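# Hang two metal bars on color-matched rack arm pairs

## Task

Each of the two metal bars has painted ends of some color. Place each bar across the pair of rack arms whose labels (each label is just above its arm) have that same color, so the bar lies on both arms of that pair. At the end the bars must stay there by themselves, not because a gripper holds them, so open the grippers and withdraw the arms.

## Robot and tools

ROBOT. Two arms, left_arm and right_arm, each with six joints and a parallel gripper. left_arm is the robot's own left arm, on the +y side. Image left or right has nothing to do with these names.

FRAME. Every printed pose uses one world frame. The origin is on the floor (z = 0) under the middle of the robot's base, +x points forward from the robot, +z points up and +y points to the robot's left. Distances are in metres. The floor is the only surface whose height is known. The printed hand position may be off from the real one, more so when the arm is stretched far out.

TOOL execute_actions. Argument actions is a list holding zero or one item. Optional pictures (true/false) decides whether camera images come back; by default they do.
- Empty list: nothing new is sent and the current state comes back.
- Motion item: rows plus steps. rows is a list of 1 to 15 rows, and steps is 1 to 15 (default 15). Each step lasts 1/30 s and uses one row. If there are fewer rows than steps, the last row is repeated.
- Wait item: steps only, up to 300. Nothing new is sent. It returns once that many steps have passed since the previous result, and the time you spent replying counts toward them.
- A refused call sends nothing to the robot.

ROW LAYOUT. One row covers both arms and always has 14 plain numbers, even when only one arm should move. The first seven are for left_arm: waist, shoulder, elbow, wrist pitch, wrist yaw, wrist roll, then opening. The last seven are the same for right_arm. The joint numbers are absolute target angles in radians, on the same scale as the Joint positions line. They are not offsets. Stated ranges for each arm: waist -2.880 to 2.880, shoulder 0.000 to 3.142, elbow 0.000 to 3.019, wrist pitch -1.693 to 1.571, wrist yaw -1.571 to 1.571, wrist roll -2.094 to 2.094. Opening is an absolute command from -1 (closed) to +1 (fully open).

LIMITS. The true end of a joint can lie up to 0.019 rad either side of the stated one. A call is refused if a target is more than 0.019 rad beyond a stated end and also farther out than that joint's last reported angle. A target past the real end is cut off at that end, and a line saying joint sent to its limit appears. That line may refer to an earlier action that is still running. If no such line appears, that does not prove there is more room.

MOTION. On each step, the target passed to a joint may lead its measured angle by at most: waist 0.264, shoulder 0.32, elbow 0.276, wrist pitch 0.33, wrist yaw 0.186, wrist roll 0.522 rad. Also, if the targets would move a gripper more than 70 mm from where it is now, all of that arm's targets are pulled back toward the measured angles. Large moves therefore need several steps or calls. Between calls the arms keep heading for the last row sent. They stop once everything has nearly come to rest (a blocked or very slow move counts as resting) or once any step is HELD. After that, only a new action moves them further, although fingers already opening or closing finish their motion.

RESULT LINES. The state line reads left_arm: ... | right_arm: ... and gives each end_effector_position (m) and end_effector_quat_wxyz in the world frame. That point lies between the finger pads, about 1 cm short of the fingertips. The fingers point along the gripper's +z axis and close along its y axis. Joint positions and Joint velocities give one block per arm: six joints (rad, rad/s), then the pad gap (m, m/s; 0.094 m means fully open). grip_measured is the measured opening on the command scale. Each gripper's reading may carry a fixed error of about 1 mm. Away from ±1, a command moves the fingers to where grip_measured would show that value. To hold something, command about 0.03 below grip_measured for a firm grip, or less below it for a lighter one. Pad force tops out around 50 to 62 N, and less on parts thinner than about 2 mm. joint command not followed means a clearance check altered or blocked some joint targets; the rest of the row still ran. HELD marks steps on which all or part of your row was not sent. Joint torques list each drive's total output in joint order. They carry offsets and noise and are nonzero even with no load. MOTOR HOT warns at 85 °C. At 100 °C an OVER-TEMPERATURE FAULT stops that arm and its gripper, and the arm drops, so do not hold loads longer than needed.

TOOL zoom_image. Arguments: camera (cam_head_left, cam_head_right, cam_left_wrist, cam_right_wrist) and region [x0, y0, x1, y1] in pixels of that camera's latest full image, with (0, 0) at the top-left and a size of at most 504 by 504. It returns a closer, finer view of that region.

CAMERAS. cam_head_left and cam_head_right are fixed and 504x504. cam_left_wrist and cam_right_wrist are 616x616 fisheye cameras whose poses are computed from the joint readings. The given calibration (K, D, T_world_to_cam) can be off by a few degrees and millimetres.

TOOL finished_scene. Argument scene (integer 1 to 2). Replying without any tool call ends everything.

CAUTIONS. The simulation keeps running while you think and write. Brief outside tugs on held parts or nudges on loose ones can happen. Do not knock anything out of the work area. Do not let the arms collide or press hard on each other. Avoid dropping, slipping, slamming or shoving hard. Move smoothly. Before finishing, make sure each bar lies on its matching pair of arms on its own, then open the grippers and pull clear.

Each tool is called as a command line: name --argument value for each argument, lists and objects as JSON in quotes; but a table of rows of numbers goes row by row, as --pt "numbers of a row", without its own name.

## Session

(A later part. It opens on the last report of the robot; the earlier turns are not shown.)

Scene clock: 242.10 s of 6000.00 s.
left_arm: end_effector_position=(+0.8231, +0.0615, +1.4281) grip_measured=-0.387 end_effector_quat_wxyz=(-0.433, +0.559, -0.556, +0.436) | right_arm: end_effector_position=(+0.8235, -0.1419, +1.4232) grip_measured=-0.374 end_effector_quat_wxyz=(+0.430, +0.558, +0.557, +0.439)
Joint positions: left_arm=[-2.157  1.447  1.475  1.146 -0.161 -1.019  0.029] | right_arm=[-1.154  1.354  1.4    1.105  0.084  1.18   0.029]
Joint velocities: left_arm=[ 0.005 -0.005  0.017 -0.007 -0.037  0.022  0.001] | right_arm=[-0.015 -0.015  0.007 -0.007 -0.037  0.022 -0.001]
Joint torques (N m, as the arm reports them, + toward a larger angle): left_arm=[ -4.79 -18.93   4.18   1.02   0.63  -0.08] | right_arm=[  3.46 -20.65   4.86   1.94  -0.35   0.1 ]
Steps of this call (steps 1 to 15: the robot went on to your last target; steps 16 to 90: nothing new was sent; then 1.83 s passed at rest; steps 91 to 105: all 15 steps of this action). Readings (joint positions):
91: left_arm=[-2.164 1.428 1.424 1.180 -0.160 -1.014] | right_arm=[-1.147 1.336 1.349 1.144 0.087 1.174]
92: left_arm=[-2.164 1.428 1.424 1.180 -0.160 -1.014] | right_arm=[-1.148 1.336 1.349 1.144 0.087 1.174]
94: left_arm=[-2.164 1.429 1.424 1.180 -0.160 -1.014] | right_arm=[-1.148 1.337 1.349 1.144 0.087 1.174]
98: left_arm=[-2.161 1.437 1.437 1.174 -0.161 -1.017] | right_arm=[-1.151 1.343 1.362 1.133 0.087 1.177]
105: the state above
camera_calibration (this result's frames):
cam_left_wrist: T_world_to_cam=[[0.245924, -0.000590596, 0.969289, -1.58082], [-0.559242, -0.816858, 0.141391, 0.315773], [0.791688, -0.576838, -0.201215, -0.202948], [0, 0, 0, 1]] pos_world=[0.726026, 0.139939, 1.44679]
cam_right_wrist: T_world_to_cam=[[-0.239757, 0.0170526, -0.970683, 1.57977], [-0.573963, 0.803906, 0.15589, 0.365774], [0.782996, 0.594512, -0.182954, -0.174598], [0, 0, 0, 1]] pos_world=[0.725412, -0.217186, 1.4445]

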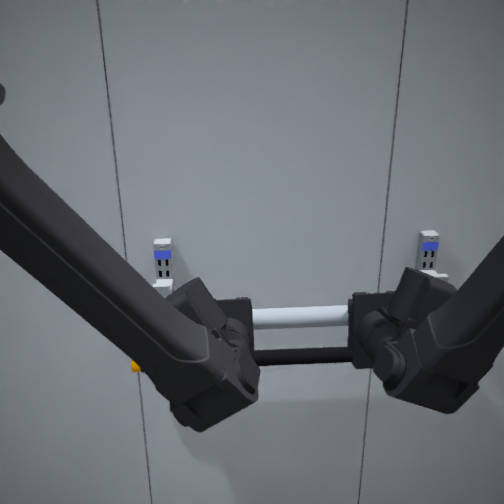

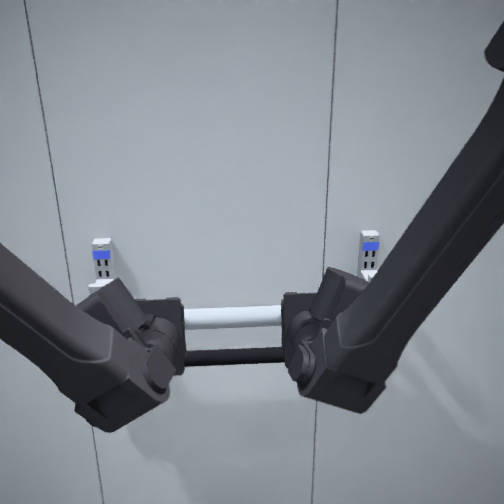

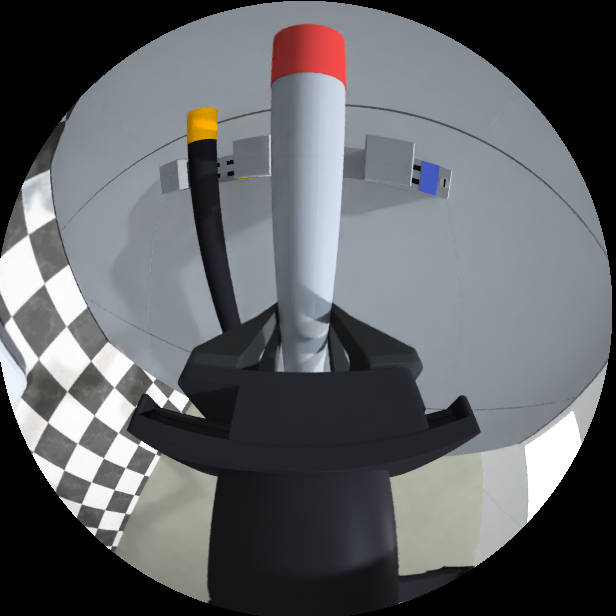

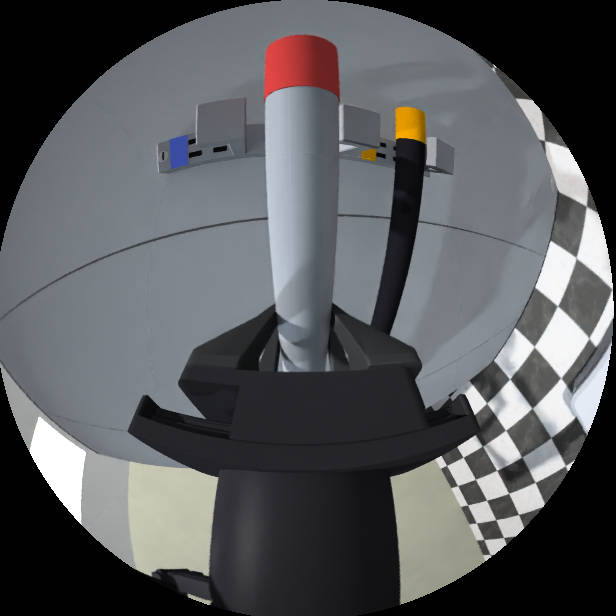

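execute_actions --actions '[{"rows":[[-2.148,1.442,1.515,1.138,-0.156,-1.033,-0.43,-1.164,1.327,1.442,1.113,0.082,1.195,-0.43],[-2.148,1.444,1.523,1.131,-0.156,-1.033,-0.43,-1.164,1.329,1.45,1.106,0.082,1.195,-0.43],[-2.148,1.445,1.531,1.125,-0.156,-1.033,-0.43,-1.164,1.331,1.458,1.1,0.082,1.195,-0.43],[-2.148,1.447,1.539,1.119,-0.156,-1.033,-0.43,-1.164,1.332,1.466,1.094,0.082,1.195,-0.43],[-2.148,1.448,1.547,1.112,-0.156,-1.033,-0.43,-1.164,1.334,1.474,1.088,0.082,1.195,-0.43],[-2.148,1.45,1.555,1.106,-0.156,-1.033,-0.43,-1.164,1.336,1.482,1.082,0.082,1.195,-0.43],[-2.148,1.451,1.563,1.1,-0.156,-1.033,-0.43,-1.163,1.337,1.49,1.076,0.082,1.195,-0.43],[-2.148,1.453,1.571,1.094,-0.156,-1.033,-0.43,-1.163,1.339,1.498,1.07,0.082,1.195,-0.43],[-2.148,1.454,1.579,1.087,-0.156,-1.033,-0.43,-1.163,1.34,1.506,1.063,0.082,1.195,-0.43],[-2.148,1.456,1.587,1.081,-0.156,-1.033,-0.43,-1.163,1.342,1.514,1.057,0.082,1.195,-0.43],[-2.148,1.457,1.595,1.075,-0.156,-1.033,-0.43,-1.163,1.344,1.522,1.051,0.082,1.195,-0.43]],"steps":15}]'

Scene clock: 249.53 s of 6000.00 s.
left_arm: end_effector_position=(+0.8491, +0.0619, +1.4294) grip_measured=-0.387 end_effector_quat_wxyz=(-0.433, +0.560, -0.556, +0.436) | right_arm: end_effector_position=(+0.8497, -0.1423, +1.4241) grip_measured=-0.374 end_effector_quat_wxyz=(+0.430, +0.558, +0.557, +0.440)
Joint positions: left_arm=[-2.156  1.461  1.558  1.078 -0.161 -1.021  0.029] | right_arm=[-1.154  1.37   1.483  1.038  0.083  1.18   0.029]
Joint velocities: left_arm=[ 0.005 -0.015  0.017 -0.002  0.037 -0.037 -0.   ] | right_arm=[ 0.015  0.005  0.012 -0.012 -0.037 -0.037 -0.001]
Joint torques (N m, as the arm reports them, + toward a larger angle): left_arm=[ -4.52 -19.47   4.94   1.24   0.65  -0.07] | right_arm=[  3.57 -20.96   5.69   2.    -0.33   0.07]
Steps of this call (steps 1 to 15: the robot went on to your last target; steps 16 to 90: nothing new was sent; then 3.93 s passed at rest; steps 91 to 105: all 15 steps of this action). Readings (joint positions):
91: left_arm=[-2.157 1.447 1.476 1.145 -0.161 -1.020] | right_arm=[-1.154 1.355 1.401 1.104 0.084 1.180]
92: left_arm=[-2.157 1.447 1.477 1.143 -0.161 -1.020] | right_arm=[-1.154 1.355 1.402 1.102 0.085 1.180]
94: left_arm=[-2.157 1.448 1.485 1.135 -0.162 -1.021] | right_arm=[-1.154 1.357 1.410 1.093 0.085 1.180]
98: left_arm=[-2.156 1.455 1.518 1.109 -0.162 -1.021] | right_arm=[-1.154 1.363 1.443 1.069 0.085 1.180]
105: the state above
camera_calibration (this result's frames):
cam_left_wrist: T_world_to_cam=[[0.245982, 0.000241043, 0.969274, -1.58851], [-0.558823, -0.817036, 0.142021, 0.32928], [0.791966, -0.576587, -0.200841, -0.223884], [0, 0, 0, 1]] pos_world=[0.752062, 0.140328, 1.44797]
cam_right_wrist: T_world_to_cam=[[-0.239344, 0.0174436, -0.970778, 1.58679], [-0.574777, 0.803275, 0.156144, 0.381154], [0.782525, 0.595353, -0.182233, -0.195265], [0, 0, 0, 1]] pos_world=[0.751667, -0.217599, 1.44532]

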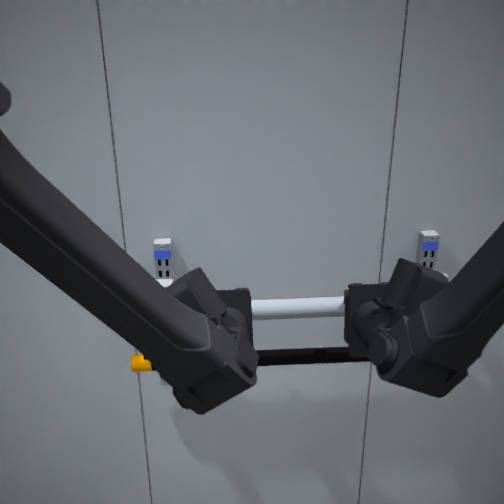

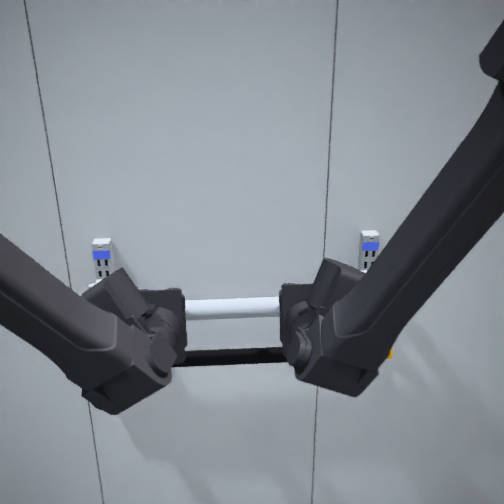

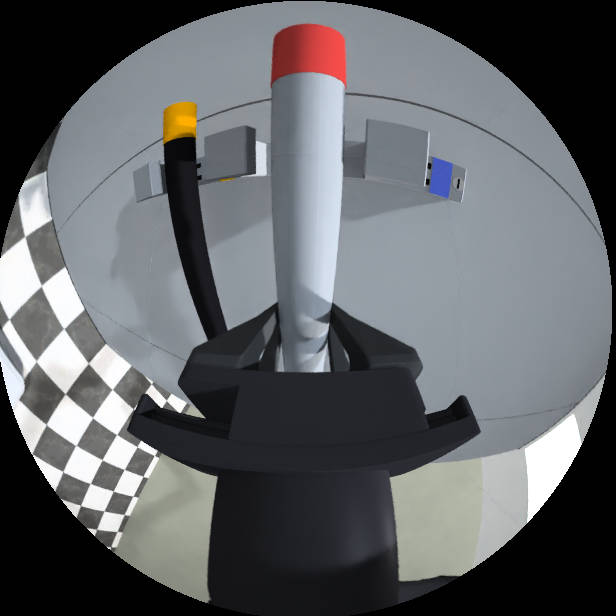

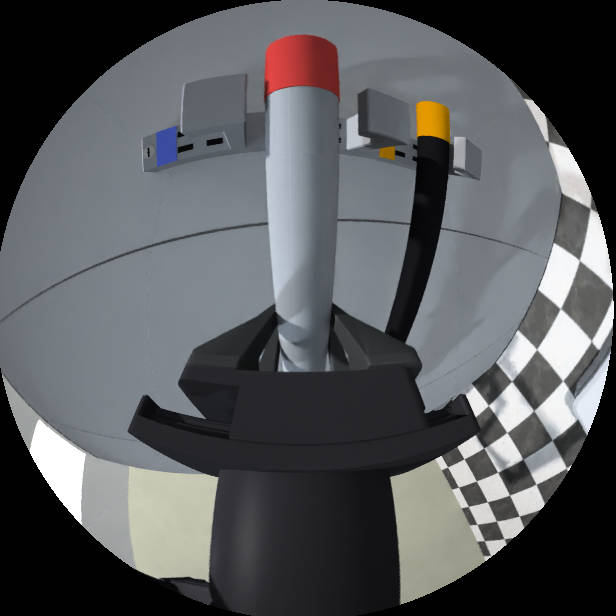

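execute_actions --actions '[{"rows":[[-2.148,1.459,1.603,1.069,-0.156,-1.033,-0.43,-1.163,1.346,1.53,1.045,0.082,1.195,-0.43],[-2.148,1.46,1.612,1.062,-0.156,-1.033,-0.43,-1.163,1.348,1.539,1.038,0.082,1.195,-0.43],[-2.148,1.462,1.62,1.055,-0.156,-1.033,-0.43,-1.163,1.35,1.547,1.032,0.082,1.195,-0.43],[-2.148,1.464,1.628,1.049,-0.156,-1.033,-0.43,-1.163,1.352,1.555,1.025,0.082,1.195,-0.43],[-2.148,1.466,1.637,1.042,-0.156,-1.033,-0.43,-1.163,1.354,1.564,1.019,0.082,1.195,-0.43],[-2.148,1.467,1.645,1.036,-0.156,-1.033,-0.43,-1.163,1.355,1.572,1.013,0.082,1.195,-0.43],[-2.148,1.469,1.653,1.029,-0.156,-1.033,-0.43,-1.163,1.357,1.58,1.006,0.082,1.195,-0.43],[-2.148,1.471,1.662,1.022,-0.156,-1.033,-0.43,-1.163,1.359,1.589,1.0,0.082,1.195,-0.43],[-2.148,1.473,1.67,1.016,-0.156,-1.033,-0.43,-1.163,1.361,1.597,0.993,0.082,1.195,-0.43],[-2.148,1.474,1.678,1.009,-0.156,-1.033,-0.43,-1.163,1.363,1.605,0.987,0.082,1.195,-0.43],[-2.148,1.476,1.687,1.003,-0.156,-1.033,-0.43,-1.163,1.365,1.614,0.98,0.082,1.195,-0.43],[-2.148,1.478,1.695,0.996,-0.156,-1.033,-0.43,-1.163,1.367,1.622,0.974,0.082,1.195,-0.43]],"steps":15}]' --pictures false

execute_actions --actions '[{"steps":5}]'

Scene clock: 254.40 s of 6000.00 s.
left_arm: end_effector_position=(+0.8768, +0.0622, +1.4297) grip_measured=-0.387 end_effector_quat_wxyz=(-0.433, +0.560, -0.557, +0.435) | right_arm: end_effector_position=(+0.8774, -0.1426, +1.4239) grip_measured=-0.374 end_effector_quat_wxyz=(+0.429, +0.559, +0.558, +0.439)
Joint positions: left_arm=[-2.155  1.482  1.653  1.001 -0.162 -1.021  0.029] | right_arm=[-1.154  1.393  1.578  0.963  0.085  1.181  0.029]
Joint velocities: left_arm=[ 0.005 -0.005  0.027 -0.046 -0.007 -0.022  0.   ] | right_arm=[-0.005 -0.015  0.042 -0.042  0.007 -0.051 -0.   ]
Joint torques (N m, as the arm reports them, + toward a larger angle): left_arm=[ -4.91 -20.45   5.59   0.99   0.67  -0.06] | right_arm=[  3.65 -21.4    6.26   2.15  -0.37   0.04]
Steps of this call (steps 1 to 15: the robot went on to your last target; steps 16 to 90: nothing new was sent; then 1.37 s passed at rest; steps 91 to 105: all 15 steps of this action). Readings (joint positions):
91: left_arm=[-2.156 1.461 1.558 1.077 -0.161 -1.021] | right_arm=[-1.154 1.371 1.484 1.037 0.084 1.180]
92: left_arm=[-2.156 1.462 1.560 1.075 -0.161 -1.021] | right_arm=[-1.154 1.371 1.486 1.035 0.085 1.180]
94: left_arm=[-2.156 1.464 1.571 1.065 -0.162 -1.021] | right_arm=[-1.154 1.374 1.496 1.026 0.086 1.181]
98: left_arm=[-2.155 1.472 1.605 1.040 -0.162 -1.021] | right_arm=[-1.154 1.383 1.531 1.001 0.086 1.181]
105: the state above

Scene clock: 254.57 s of 6000.00 s.
left_arm: end_effector_position=(+0.8769, +0.0620, +1.4294) grip_measured=-0.387 end_effector_quat_wxyz=(-0.433, +0.560, -0.557, +0.435) | right_arm: end_effector_position=(+0.8775, -0.1426, +1.4237) grip_measured=-0.374 end_effector_quat_wxyz=(+0.429, +0.559, +0.558, +0.439)
Joint positions: left_arm=[-2.155  1.482  1.654  1.    -0.162 -1.021  0.029] | right_arm=[-1.154  1.393  1.579  0.962  0.085  1.181  0.029]
Joint velocities: left_arm=[-0.005 -0.005 -0.022 -0.012 -0.037 -0.022 -0.001] | right_arm=[-0.015 -0.005  0.017  0.012 -0.022 -0.007  0.   ]
Joint torques (N m, as the arm reports them, + toward a larger angle): left_arm=[ -4.79 -20.21   5.68   1.     0.7   -0.07] | right_arm=[  3.78 -21.66   6.37   1.94  -0.39   0.05]
Steps of this call (steps 1 to 5: the robot went on to your last target). Readings (joint positions):
1: left_arm=[-2.155 1.482 1.654 1.000 -0.162 -1.021] | right_arm=[-1.154 1.393 1.579 0.962 0.084 1.181]
2: left_arm=[-2.155 1.482 1.654 1.000 -0.162 -1.021] | right_arm=[-1.154 1.393 1.579 0.962 0.084 1.181]
4: left_arm=[-2.155 1.482 1.654 1.000 -0.162 -1.021] | right_arm=[-1.154 1.393 1.579 0.962 0.085 1.181]
5: the state above
camera_calibration (this result's frames):
cam_left_wrist: T_world_to_cam=[[0.249638, -0.00096876, 0.968339, -1.59714], [-0.558548, -0.817022, 0.143177, 0.343013], [0.791015, -0.576606, -0.204501, -0.239739], [0, 0, 0, 1]] pos_world=[0.779934, 0.140467, 1.44843]
cam_right_wrist: T_world_to_cam=[[-0.242778, 0.018291, -0.969909, 1.59495], [-0.573604, 0.803606, 0.158734, 0.392794], [0.782328, 0.594881, -0.184606, -0.21345], [0, 0, 0, 1]] pos_world=[0.779515, -0.217847, 1.4452]

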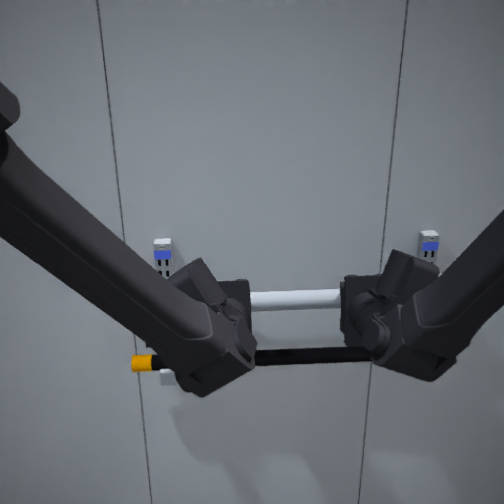

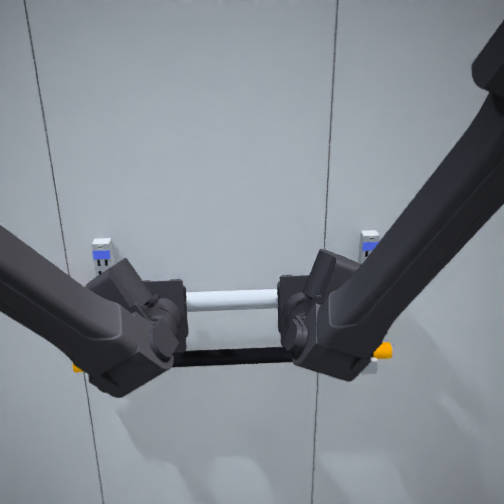

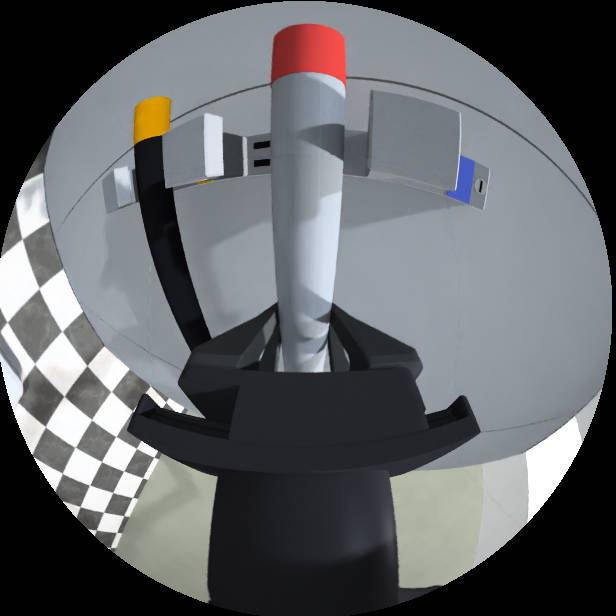

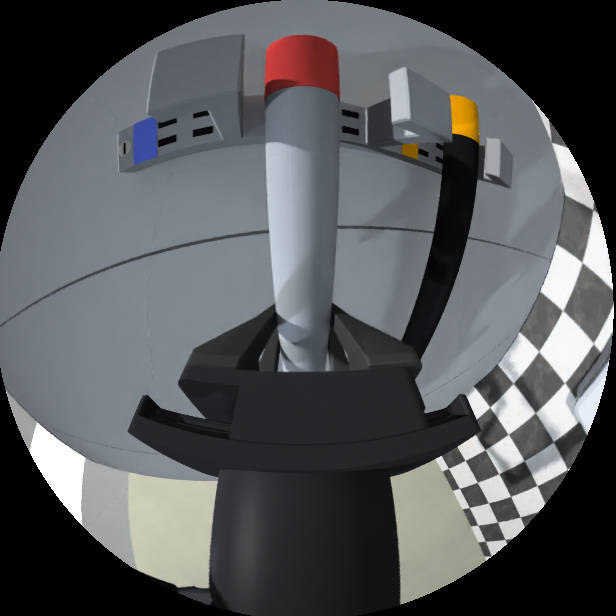

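execute_actions --actions '[{"rows":[[-2.146,1.481,1.701,0.996,-0.155,-1.035,-0.43,-1.165,1.37,1.628,0.974,0.081,1.197,-0.43],[-2.144,1.484,1.706,0.996,-0.154,-1.037,-0.43,-1.167,1.374,1.633,0.974,0.08,1.199,-0.43],[-2.142,1.487,1.71,0.996,-0.154,-1.039,-0.43,-1.169,1.378,1.637,0.974,0.08,1.2,-0.43],[-2.14,1.491,1.713,0.996,-0.153,-1.041,-0.43,-1.17,1.382,1.641,0.974,0.079,1.202,-0.43],[-2.138,1.495,1.717,0.996,-0.152,-1.043,-0.43,-1.172,1.386,1.644,0.974,0.078,1.203,-0.43],[-2.136,1.498,1.72,0.996,-0.151,-1.045,-0.43,-1.174,1.39,1.647,0.974,0.077,1.205,-0.43],[-2.134,1.502,1.723,0.996,-0.15,-1.047,-0.43,-1.176,1.394,1.651,0.974,0.077,1.207,-0.43],[-2.132,1.506,1.726,0.996,-0.15,-1.049,-0.43,-1.177,1.398,1.654,0.974,0.076,1.208,-0.43],[-2.13,1.509,1.73,0.996,-0.149,-1.051,-0.43,-1.179,1.402,1.657,0.974,0.075,1.21,-0.43],[-2.127,1.513,1.733,0.996,-0.148,-1.053,-0.43,-1.181,1.406,1.661,0.974,0.074,1.212,-0.43],[-2.125,1.517,1.736,0.996,-0.147,-1.055,-0.43,-1.183,1.41,1.664,0.974,0.074,1.213,-0.43],[-2.123,1.52,1.739,0.996,-0.146,-1.057,-0.43,-1.185,1.414,1.667,0.974,0.073,1.215,-0.43],[-2.121,1.524,1.743,0.996,-0.146,-1.059,-0.43,-1.186,1.418,1.671,0.974,0.072,1.217,-0.43],[-2.119,1.528,1.746,0.996,-0.145,-1.061,-0.43,-1.188,1.422,1.674,0.974,0.071,1.219,-0.43],[-2.117,1.531,1.749,0.996,-0.144,-1.063,-0.43,-1.19,1.426,1.677,0.974,0.071,1.221,-0.43]],"steps":15}]' --pictures false

execute_actions --actions '[{"steps":12}]'

Scene clock: 261.57 s of 6000.00 s.
left_arm: end_effector_position=(+0.8783, +0.0623, +1.4082) grip_measured=-0.387 end_effector_quat_wxyz=(-0.434, +0.560, -0.557, +0.433) | right_arm: end_effector_position=(+0.8790, -0.1419, +1.4014) grip_measured=-0.374 end_effector_quat_wxyz=(+0.427, +0.559, +0.558, +0.439)
Joint positions: left_arm=[-2.132  1.529  1.699  0.999 -0.155 -1.041  0.029] | right_arm=[-1.173  1.444  1.626  0.962  0.075  1.2    0.029]
Joint velocities: left_arm=[ 0.044  0.132  0.076 -0.002 -0.007 -0.11  -0.   ] | right_arm=[-0.063  0.142  0.085  0.007 -0.007  0.007 -0.001]
Joint torques (N m, as the arm reports them, + toward a larger angle): left_arm=[ -4.24 -20.94   5.98   0.99   0.85  -0.06] | right_arm=[  3.68 -22.18   6.59   1.95  -0.42   0.03]
Steps of this call (steps 1 to 15: the robot went on to your last target; steps 16 to 90: nothing new was sent; then 3.50 s passed at rest; steps 91 to 105: all 15 steps of this action). Readings (joint positions):
91: left_arm=[-2.155 1.482 1.654 1.000 -0.162 -1.021] | right_arm=[-1.154 1.394 1.579 0.962 0.085 1.181]
92: left_arm=[-2.155 1.483 1.655 1.000 -0.162 -1.021] | right_arm=[-1.154 1.394 1.581 0.962 0.085 1.182]
94: left_arm=[-2.155 1.487 1.662 1.000 -0.162 -1.021] | right_arm=[-1.155 1.398 1.587 0.962 0.084 1.182]
98: left_arm=[-2.148 1.499 1.679 0.999 -0.158 -1.025] | right_arm=[-1.158 1.412 1.603 0.962 0.081 1.187]
105: the state above

Scene clock: 261.97 s of 6000.00 s.
left_arm: end_effector_position=(+0.8781, +0.0623, +1.4042) grip_measured=-0.387 end_effector_quat_wxyz=(-0.433, +0.560, -0.557, +0.435) | right_arm: end_effector_position=(+0.8786, -0.1418, +1.3975) grip_measured=-0.374 end_effector_quat_wxyz=(+0.427, +0.559, +0.559, +0.439)
Joint positions: left_arm=[-2.127  1.537  1.706  0.999 -0.151 -1.047  0.029] | right_arm=[-1.176  1.452  1.632  0.963  0.073  1.203  0.029]
Joint velocities: left_arm=[-0.015 -0.024  0.002  0.017  0.022  0.007  0.   ] | right_arm=[ 0.005 -0.015  0.002 -0.007  0.022  0.007 -0.001]
Joint torques (N m, as the arm reports them, + toward a larger angle): left_arm=[ -4.88 -20.97   5.76   1.01   0.73  -0.1 ] | right_arm=[  3.39 -21.8    6.57   1.87  -0.34   0.1 ]
Steps of this call (steps 1 to 12: the robot went on to your last target). Readings (joint positions):
1: left_arm=[-2.129 1.533 1.702 0.999 -0.155 -1.043] | right_arm=[-1.175 1.449 1.628 0.962 0.075 1.203]
2: left_arm=[-2.127 1.536 1.703 1.000 -0.153 -1.046] | right_arm=[-1.176 1.452 1.629 0.963 0.073 1.203]
4: left_arm=[-2.127 1.537 1.706 0.999 -0.151 -1.047] | right_arm=[-1.176 1.452 1.632 0.963 0.073 1.203]
8: left_arm=[-2.127 1.537 1.706 0.999 -0.151 -1.047] | right_arm=[-1.176 1.452 1.632 0.963 0.073 1.203]
12: the state above
camera_calibration (this result's frames):
cam_left_wrist: T_world_to_cam=[[0.248659, -0.00146353, 0.96859, -1.57257], [-0.557863, -0.817699, 0.14198, 0.348564], [0.791807, -0.575645, -0.204144, -0.246906], [0, 0, 0, 1]] pos_world=[0.780985, 0.140589, 1.42328]
cam_right_wrist: T_world_to_cam=[[-0.245247, 0.0191669, -0.969271, 1.57125], [-0.575946, 0.801361, 0.161574, 0.394702], [0.779833, 0.597874, -0.185493, -0.215666], [0, 0, 0, 1]] pos_world=[0.780856, -0.217474, 1.41919]

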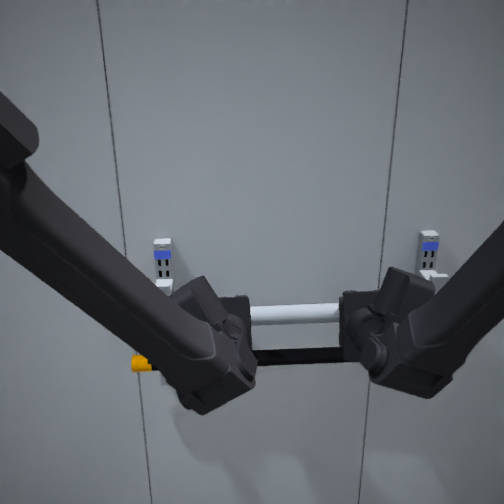

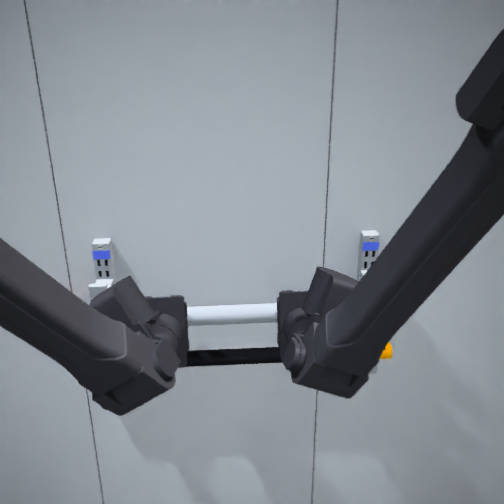

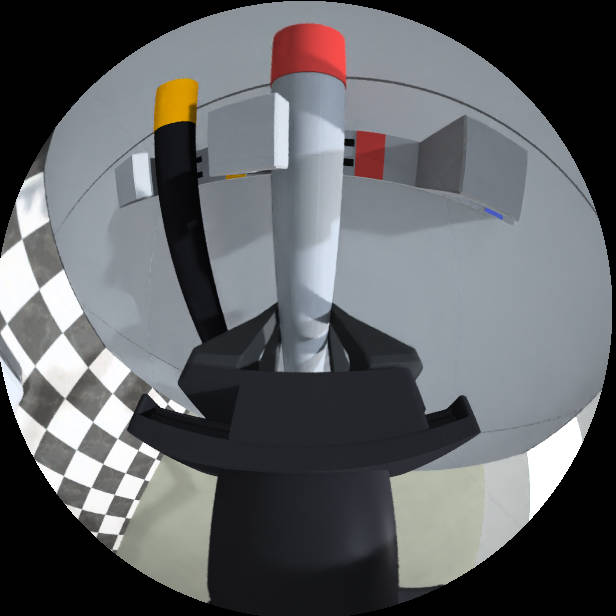

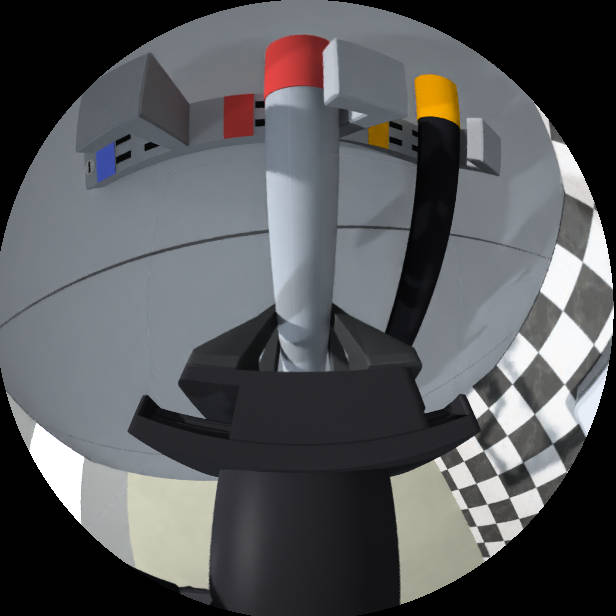

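execute_actions --actions '[{"rows":[[-2.118,1.534,1.744,0.997,-0.145,-1.06,-0.43,-1.188,1.429,1.672,0.973,0.071,1.218,-0.43],[-2.119,1.537,1.739,0.998,-0.146,-1.057,-0.43,-1.187,1.432,1.667,0.972,0.071,1.215,-0.43],[-2.119,1.54,1.734,0.999,-0.147,-1.054,-0.43,-1.186,1.435,1.662,0.971,0.071,1.212,-0.43],[-2.12,1.543,1.729,1.0,-0.148,-1.052,-0.43,-1.185,1.438,1.657,0.97,0.072,1.209,-0.43],[-2.12,1.546,1.725,1.0,-0.149,-1.05,-0.43,-1.184,1.441,1.652,0.969,0.072,1.206,-0.43],[-2.12,1.549,1.722,1.0,-0.15,-1.048,-0.43,-1.183,1.444,1.648,0.968,0.072,1.204,-0.43],[-2.12,1.549,1.722,1.0,-0.15,-1.048,-0.43,-1.183,1.444,1.648,0.968,0.072,1.204,-0.43],[-2.12,1.549,1.722,1.0,-0.15,-1.048,-0.41,-1.183,1.444,1.648,0.968,0.072,1.204,-0.4],[-2.12,1.549,1.722,1.0,-0.15,-1.048,-0.39,-1.183,1.444,1.648,0.968,0.072,1.204,-0.38],[-2.12,1.549,1.722,1.0,-0.15,-1.048,-0.37,-1.183,1.444,1.648,0.968,0.072,1.204,-0.36],[-2.12,1.549,1.722,1.0,-0.15,-1.048,-0.34,-1.183,1.444,1.648,0.968,0.072,1.204,-0.33],[-2.12,1.549,1.722,1.0,-0.15,-1.048,-0.3,-1.183,1.444,1.648,0.968,0.072,1.204,-0.29],[-2.12,1.549,1.722,1.0,-0.15,-1.048,-0.24,-1.183,1.444,1.648,0.968,0.072,1.204,-0.23],[-2.12,1.549,1.722,1.0,-0.15,-1.048,-0.16,-1.183,1.444,1.648,0.968,0.072,1.204,-0.15],[-2.12,1.549,1.722,1.0,-0.15,-1.048,-0.08,-1.183,1.444,1.648,0.968,0.072,1.204,-0.07]],"steps":15}]' --pictures false

execute_actions --actions '[{"steps":5}]'

Scene clock: 267.37 s of 6000.00 s.
left_arm: end_effector_position=(+0.8776, +0.0618, +1.4035) grip_measured=-0.122 end_effector_quat_wxyz=(-0.433, +0.560, -0.557, +0.434) | right_arm: end_effector_position=(+0.8783, -0.1416, +1.3970) grip_measured=-0.113 end_effector_quat_wxyz=(+0.426, +0.559, +0.559, +0.439)
Joint positions: left_arm=[-2.127  1.538  1.706  0.999 -0.151 -1.047  0.041] | right_arm=[-1.176  1.453  1.632  0.963  0.073  1.203  0.042]
Joint velocities: left_arm=[ 0.005 -0.005 -0.002  0.022 -0.007 -0.007  0.08 ] | right_arm=[-0.024 -0.005 -0.012 -0.007  0.007 -0.11   0.08 ]
Joint torques (N m, as the arm reports them, + toward a larger angle): left_arm=[ -5.16 -19.24   4.12   1.02   0.52   0.03] | right_arm=[  3.82 -20.78   4.39   1.69  -0.3   -0.09]
Steps of this call (steps 1 to 15: the robot went on to your last target; steps 16 to 90: nothing new was sent; then 1.90 s passed at rest; steps 91 to 105: all 15 steps of this action). Readings (joint positions):
91: left_arm=[-2.127 1.537 1.706 0.999 -0.151 -1.047] | right_arm=[-1.176 1.452 1.632 0.963 0.073 1.203]
92: left_arm=[-2.127 1.537 1.706 0.999 -0.151 -1.047] | right_arm=[-1.176 1.452 1.632 0.963 0.073 1.203]
94: left_arm=[-2.127 1.537 1.706 0.999 -0.151 -1.047] | right_arm=[-1.176 1.453 1.632 0.963 0.073 1.203]
98: left_arm=[-2.127 1.538 1.706 0.999 -0.151 -1.047] | right_arm=[-1.176 1.453 1.632 0.963 0.073 1.203]
105: the state above

Scene clock: 267.53 s of 6000.00 s.
left_arm: end_effector_position=(+0.8776, +0.0618, +1.4035) grip_measured=-0.083 end_effector_quat_wxyz=(-0.433, +0.560, -0.557, +0.434) | right_arm: end_effector_position=(+0.8783, -0.1416, +1.3970) grip_measured=-0.073 end_effector_quat_wxyz=(+0.426, +0.559, +0.559, +0.439)
Joint positions: left_arm=[-2.127  1.538  1.706  0.999 -0.151 -1.047  0.043] | right_arm=[-1.176  1.453  1.632  0.963  0.073  1.203  0.044]
Joint velocities: left_arm=[-0.005 -0.005 -0.017 -0.027  0.007  0.022  0.   ] | right_arm=[-0.024  0.005  0.002 -0.002  0.022 -0.066 -0.001]
Joint torques (N m, as the arm reports them, + toward a larger angle): left_arm=[ -4.5  -19.26   3.95   1.13   0.5    0.03] | right_arm=[  3.96 -20.5    4.34   1.63  -0.3   -0.09]
Steps of this call (steps 1 to 5: the robot went on to your last target). Readings (joint positions):
1: left_arm=[-2.127 1.538 1.706 0.999 -0.151 -1.047] | right_arm=[-1.176 1.453 1.632 0.963 0.073 1.203]
2: left_arm=[-2.127 1.538 1.706 0.999 -0.151 -1.047] | right_arm=[-1.176 1.453 1.632 0.963 0.073 1.203]
4: left_arm=[-2.127 1.538 1.706 0.999 -0.151 -1.047] | right_arm=[-1.176 1.453 1.632 0.963 0.073 1.203]
5: the state above
camera_calibration (this result's frames):
cam_left_wrist: T_world_to_cam=[[0.249604, -0.00163588, 0.968347, -1.57221], [-0.55821, -0.81737, 0.142505, 0.347606], [0.791264, -0.576111, -0.204932, -0.245345], [0, 0, 0, 1]] pos_world=[0.780601, 0.140205, 1.42263]
cam_right_wrist: T_world_to_cam=[[-0.245937, 0.0191023, -0.969098, 1.57102], [-0.576063, 0.801194, 0.161986, 0.393955], [0.779529, 0.5981, -0.186039, -0.214617], [0, 0, 0, 1]] pos_world=[0.780614, -0.217282, 1.41873]

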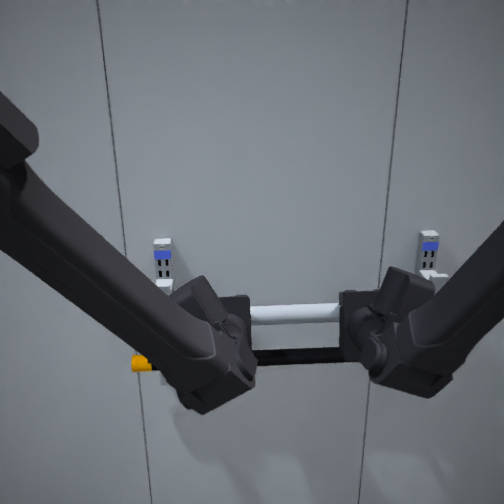

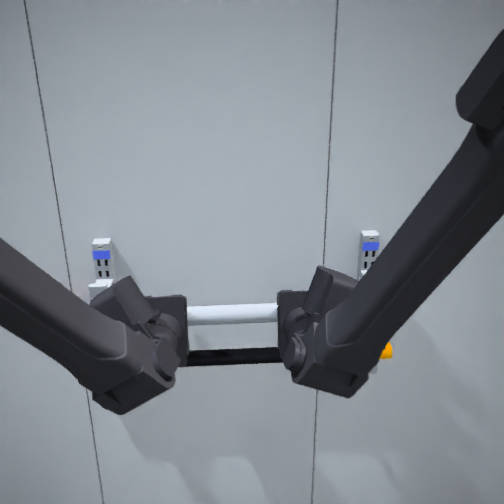

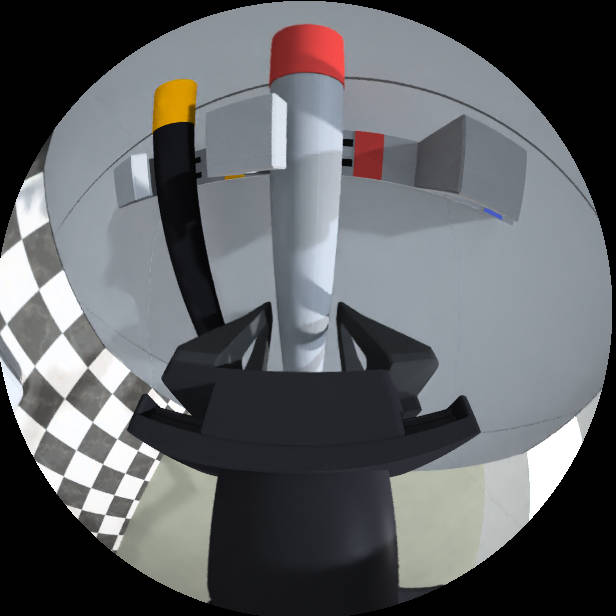

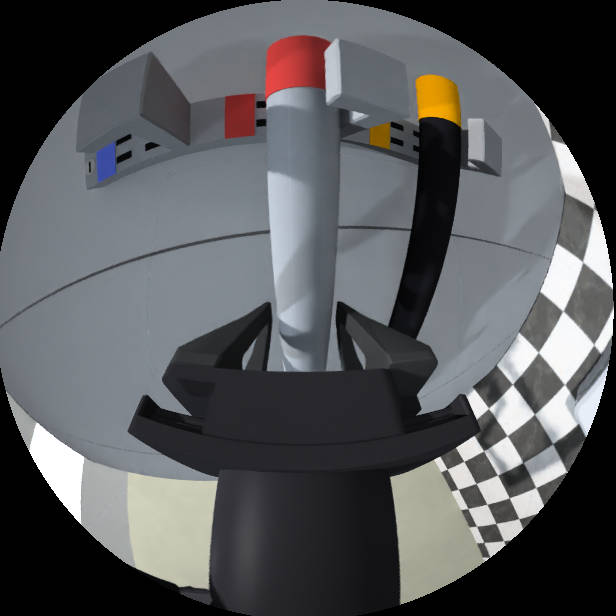

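execute_actions --actions '[{"rows":[[-2.135,1.53,1.705,1.02,-0.151,-1.045,0,-1.16,1.434,1.636,0.98,0.074,1.2,0],[-2.142,1.521,1.69,1.035,-0.152,-1.04,0.05,-1.153,1.425,1.622,0.993,0.075,1.195,0.05],[-2.144,1.515,1.673,1.046,-0.153,-1.038,0.05,-1.152,1.419,1.605,1.004,0.075,1.194,0.05],[-2.145,1.51,1.656,1.058,-0.154,-1.036,0.05,-1.151,1.413,1.588,1.015,0.076,1.192,0.05],[-2.147,1.504,1.639,1.07,-0.154,-1.035,0.05,-1.15,1.407,1.571,1.026,0.077,1.191,0.05],[-2.149,1.498,1.622,1.081,-0.155,-1.033,0.05,-1.149,1.401,1.554,1.038,0.077,1.19,0.05],[-2.15,1.493,1.606,1.093,-0.156,-1.031,0.05,-1.148,1.395,1.537,1.049,0.078,1.189,0.05],[-2.152,1.487,1.589,1.104,-0.157,-1.03,0.05,-1.147,1.389,1.52,1.06,0.078,1.187,0.05],[-2.154,1.481,1.572,1.116,-0.157,-1.028,0.05,-1.146,1.383,1.503,1.071,0.079,1.186,0.05],[-2.155,1.476,1.555,1.128,-0.158,-1.026,0.05,-1.145,1.377,1.487,1.082,0.08,1.185,0.05],[-2.157,1.47,1.538,1.139,-0.159,-1.025,0.05,-1.144,1.37,1.47,1.093,0.08,1.184,0.05],[-2.159,1.464,1.522,1.151,-0.16,-1.023,0.05,-1.143,1.364,1.453,1.105,0.081,1.182,0.05],[-2.16,1.459,1.505,1.162,-0.16,-1.021,0.05,-1.142,1.358,1.436,1.116,0.081,1.181,0.05],[-2.162,1.453,1.488,1.174,-0.161,-1.02,0.05,-1.141,1.352,1.419,1.127,0.082,1.18,0.05],[-2.163,1.447,1.47,1.186,-0.161,-1.02,0.05,-1.14,1.346,1.402,1.138,0.082,1.18,0.05]],"steps":15}]' --pictures false

execute_actions --actions '[{"rows":[[-2.16,1.42,1.4,1.2,-0.16,-1.0,0.05,-1.15,1.32,1.33,1.16,0.08,1.16,0.05],[-2.14,1.39,1.33,1.2,-0.16,-0.96,0.05,-1.17,1.29,1.27,1.16,0.08,1.12,0.05],[-2.11,1.36,1.27,1.18,-0.15,-0.92,0.05,-1.19,1.27,1.22,1.15,0.08,1.08,0.05],[-2.07,1.33,1.22,1.16,-0.14,-0.88,0.05,-1.21,1.25,1.17,1.13,0.08,1.04,0.05],[-2.03,1.3,1.17,1.14,-0.13,-0.84,0.05,-1.24,1.23,1.12,1.11,0.08,1.0,0.05],[-1.99,1.27,1.12,1.12,-0.12,-0.8,0.05,-1.27,1.21,1.07,1.09,0.08,0.96,0.05],[-1.95,1.24,1.07,1.1,-0.11,-0.76,0.05,-1.3,1.19,1.03,1.07,0.08,0.92,0.05],[-1.91,1.21,1.02,1.08,-0.1,-0.72,0.05,-1.33,1.17,0.99,1.05,0.08,0.88,0.05],[-1.87,1.18,0.97,1.06,-0.1,-0.68,0.05,-1.36,1.15,0.95,1.03,0.08,0.84,0.05],[-1.83,1.15,0.93,1.04,-0.1,-0.64,0.05,-1.39,1.13,0.91,1.01,0.08,0.8,0.05],[-1.79,1.12,0.89,1.02,-0.1,-0.6,0.05,-1.42,1.11,0.88,1.0,0.08,0.76,0.05],[-1.75,1.1,0.85,1.0,-0.1,-0.6,0.05,-1.45,1.1,0.85,1.0,0.08,0.7,0.05]],"steps":15}]' --pictures false

execute_actions --actions '[{"steps":8}]'

Scene clock: 280.80 s of 6000.00 s.
left_arm: end_effector_position=(+0.8197, +0.0572, +1.4072) grip_measured=+0.047 end_effector_quat_wxyz=(-0.426, +0.561, -0.562, +0.433) | right_arm: end_effector_position=(+0.8251, -0.1397, +1.4080) grip_measured=+0.047 end_effector_quat_wxyz=(+0.425, +0.561, +0.559, +0.439)
Joint positions: left_arm=[-2.142  1.484  1.501  1.134 -0.157 -1.035  0.049] | right_arm=[-1.163  1.386  1.431  1.094  0.08   1.195  0.049]
Joint velocities: left_arm=[-0.063 -0.161 -0.491  0.339 -0.022  0.022  0.   ] | right_arm=[ 0.034 -0.19  -0.481  0.315 -0.007  0.051 -0.001]
Joint torques (N m, as the arm reports them, + toward a larger angle): left_arm=[ -6.62 -20.96   1.98   2.07   0.31   0.1 ] | right_arm=[  6.1  -20.78   2.4    2.22  -0.19  -0.22]
Steps of this call (steps 1 to 15: the robot went on to your last target; steps 16 to 90: nothing new was sent; then 9.77 s passed at rest; steps 91 to 105: all 15 steps of this action). Readings (joint positions):
91: left_arm=[-2.127 1.538 1.706 0.999 -0.151 -1.047] | right_arm=[-1.176 1.453 1.632 0.963 0.073 1.203]
92: left_arm=[-2.127 1.538 1.705 1.000 -0.151 -1.047] | right_arm=[-1.176 1.453 1.631 0.965 0.073 1.203]
94: left_arm=[-2.127 1.533 1.689 1.013 -0.151 -1.047] | right_arm=[-1.176 1.449 1.616 0.977 0.073 1.203]
98: left_arm=[-2.129 1.515 1.622 1.055 -0.153 -1.044] | right_arm=[-1.172 1.427 1.550 1.018 0.076 1.201]
105: the state above

Scene clock: 281.30 s of 6000.00 s.
left_arm: end_effector_position=(+0.6281, +0.2474, +1.3810) grip_measured=+0.047 end_effector_quat_wxyz=(-0.411, +0.380, -0.812, +0.167) | right_arm: end_effector_position=(+0.6191, -0.2712, +1.3723) grip_measured=+0.047 end_effector_quat_wxyz=(+0.397, +0.415, +0.801, +0.168)
Joint positions: left_arm=[-1.745  1.126  0.851  1.028 -0.105 -0.687  0.049] | right_arm=[-1.456  1.127  0.843  1.006  0.083  0.801  0.049]
Joint velocities: left_arm=[ 0.659 -0.444 -0.471 -0.183 -0.051  0.432 -0.002] | right_arm=[-0.269 -0.103 -0.178 -0.09   0.095 -0.52  -0.001]
Joint torques (N m, as the arm reports them, + toward a larger angle): left_arm=[ -3.04 -15.86   1.82   0.65   0.4    0.12] | right_arm=[  2.74 -16.24   1.51   1.31  -0.21  -0.2 ]
Steps of this call (steps 1 to 15: all 15 steps of this action). Readings (joint positions):
1: left_arm=[-2.144 1.476 1.477 1.145 -0.157 -1.031] | right_arm=[-1.163 1.378 1.407 1.107 0.080 1.192]
2: left_arm=[-2.144 1.460 1.439 1.155 -0.157 -1.021] | right_arm=[-1.163 1.362 1.369 1.119 0.080 1.181]
4: left_arm=[-2.137 1.410 1.326 1.158 -0.147 -0.984] | right_arm=[-1.167 1.316 1.265 1.126 0.080 1.145]
8: left_arm=[-2.038 1.302 1.112 1.134 -0.111 -0.879] | right_arm=[-1.242 1.225 1.061 1.090 0.078 1.029]
15: the state above

Scene clock: 281.57 s of 6000.00 s.
left_arm: end_effector_position=(+0.6324, +0.2517, +1.3892) grip_measured=+0.047 end_effector_quat_wxyz=(-0.422, +0.352, -0.821, +0.153) | right_arm: end_effector_position=(+0.6210, -0.2733, +1.3745) grip_measured=+0.047 end_effector_quat_wxyz=(+0.405, +0.384, +0.816, +0.153)
Joint positions: left_arm=[-1.738  1.105  0.847  1.022 -0.103 -0.623  0.049] | right_arm=[-1.461  1.122  0.844  1.005  0.082  0.726  0.049]
Joint velocities: left_arm=[-0.034 -0.015  0.012 -0.037  0.022  0.081 -0.001] | right_arm=[-0.005 -0.015  0.007  0.017 -0.007 -0.139  0.   ]
Joint torques (N m, as the arm reports them, + toward a larger angle): left_arm=[ -0.67 -16.81   0.39   0.45   0.28   0.12] | right_arm=[  1.83 -16.44   0.55   1.24  -0.14  -0.17]
Steps of this call (steps 1 to 8: the robot went on to your last target). Readings (joint positions):
1: left_arm=[-1.729 1.114 0.841 1.024 -0.105 -0.672] | right_arm=[-1.461 1.125 0.841 1.005 0.083 0.783]
2: left_arm=[-1.725 1.108 0.839 1.022 -0.105 -0.660] | right_arm=[-1.461 1.124 0.842 1.005 0.083 0.768]
4: left_arm=[-1.730 1.105 0.844 1.022 -0.104 -0.642] | right_arm=[-1.461 1.123 0.844 1.005 0.082 0.748]
8: the state above
camera_calibration (this result's frames):
cam_left_wrist: T_world_to_cam=[[0.448121, -0.709939, 0.543298, -0.853586], [-0.7875, -0.60113, -0.135966, 0.845365], [0.42312, -0.366918, -0.828456, 1.10148], [0, 0, 0, 1]] pos_world=[0.582177, 0.306333, 1.49122]
cam_right_wrist: T_world_to_cam=[[-0.501336, -0.653216, -0.567425, 0.911282], [-0.760027, 0.645887, -0.0720359, 0.748368], [0.413547, 0.395144, -0.820268, 1.10408], [0, 0, 0, 1]] pos_world=[0.569051, -0.324366, 1.47663]

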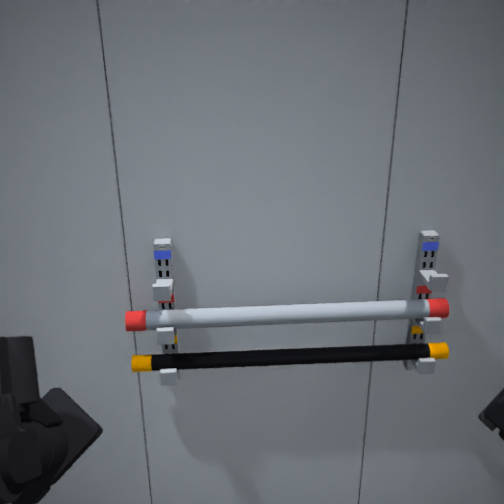

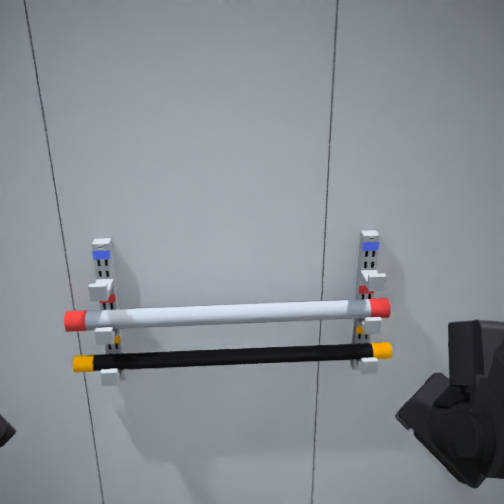

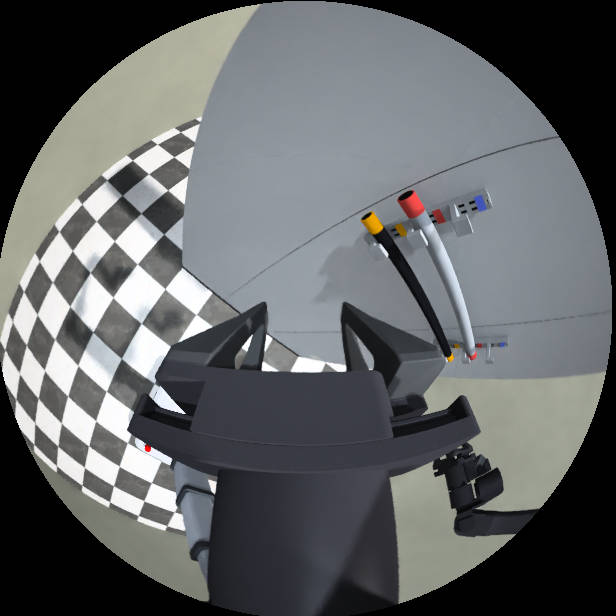

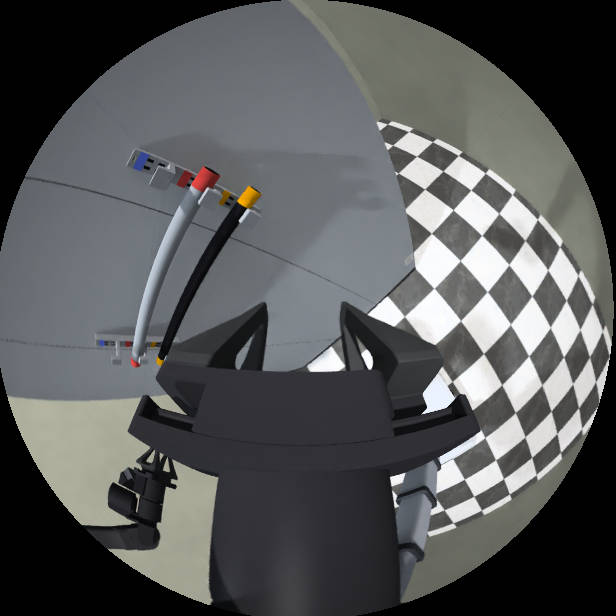

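finished_scene --scene 1

The scene is finished: the task was done.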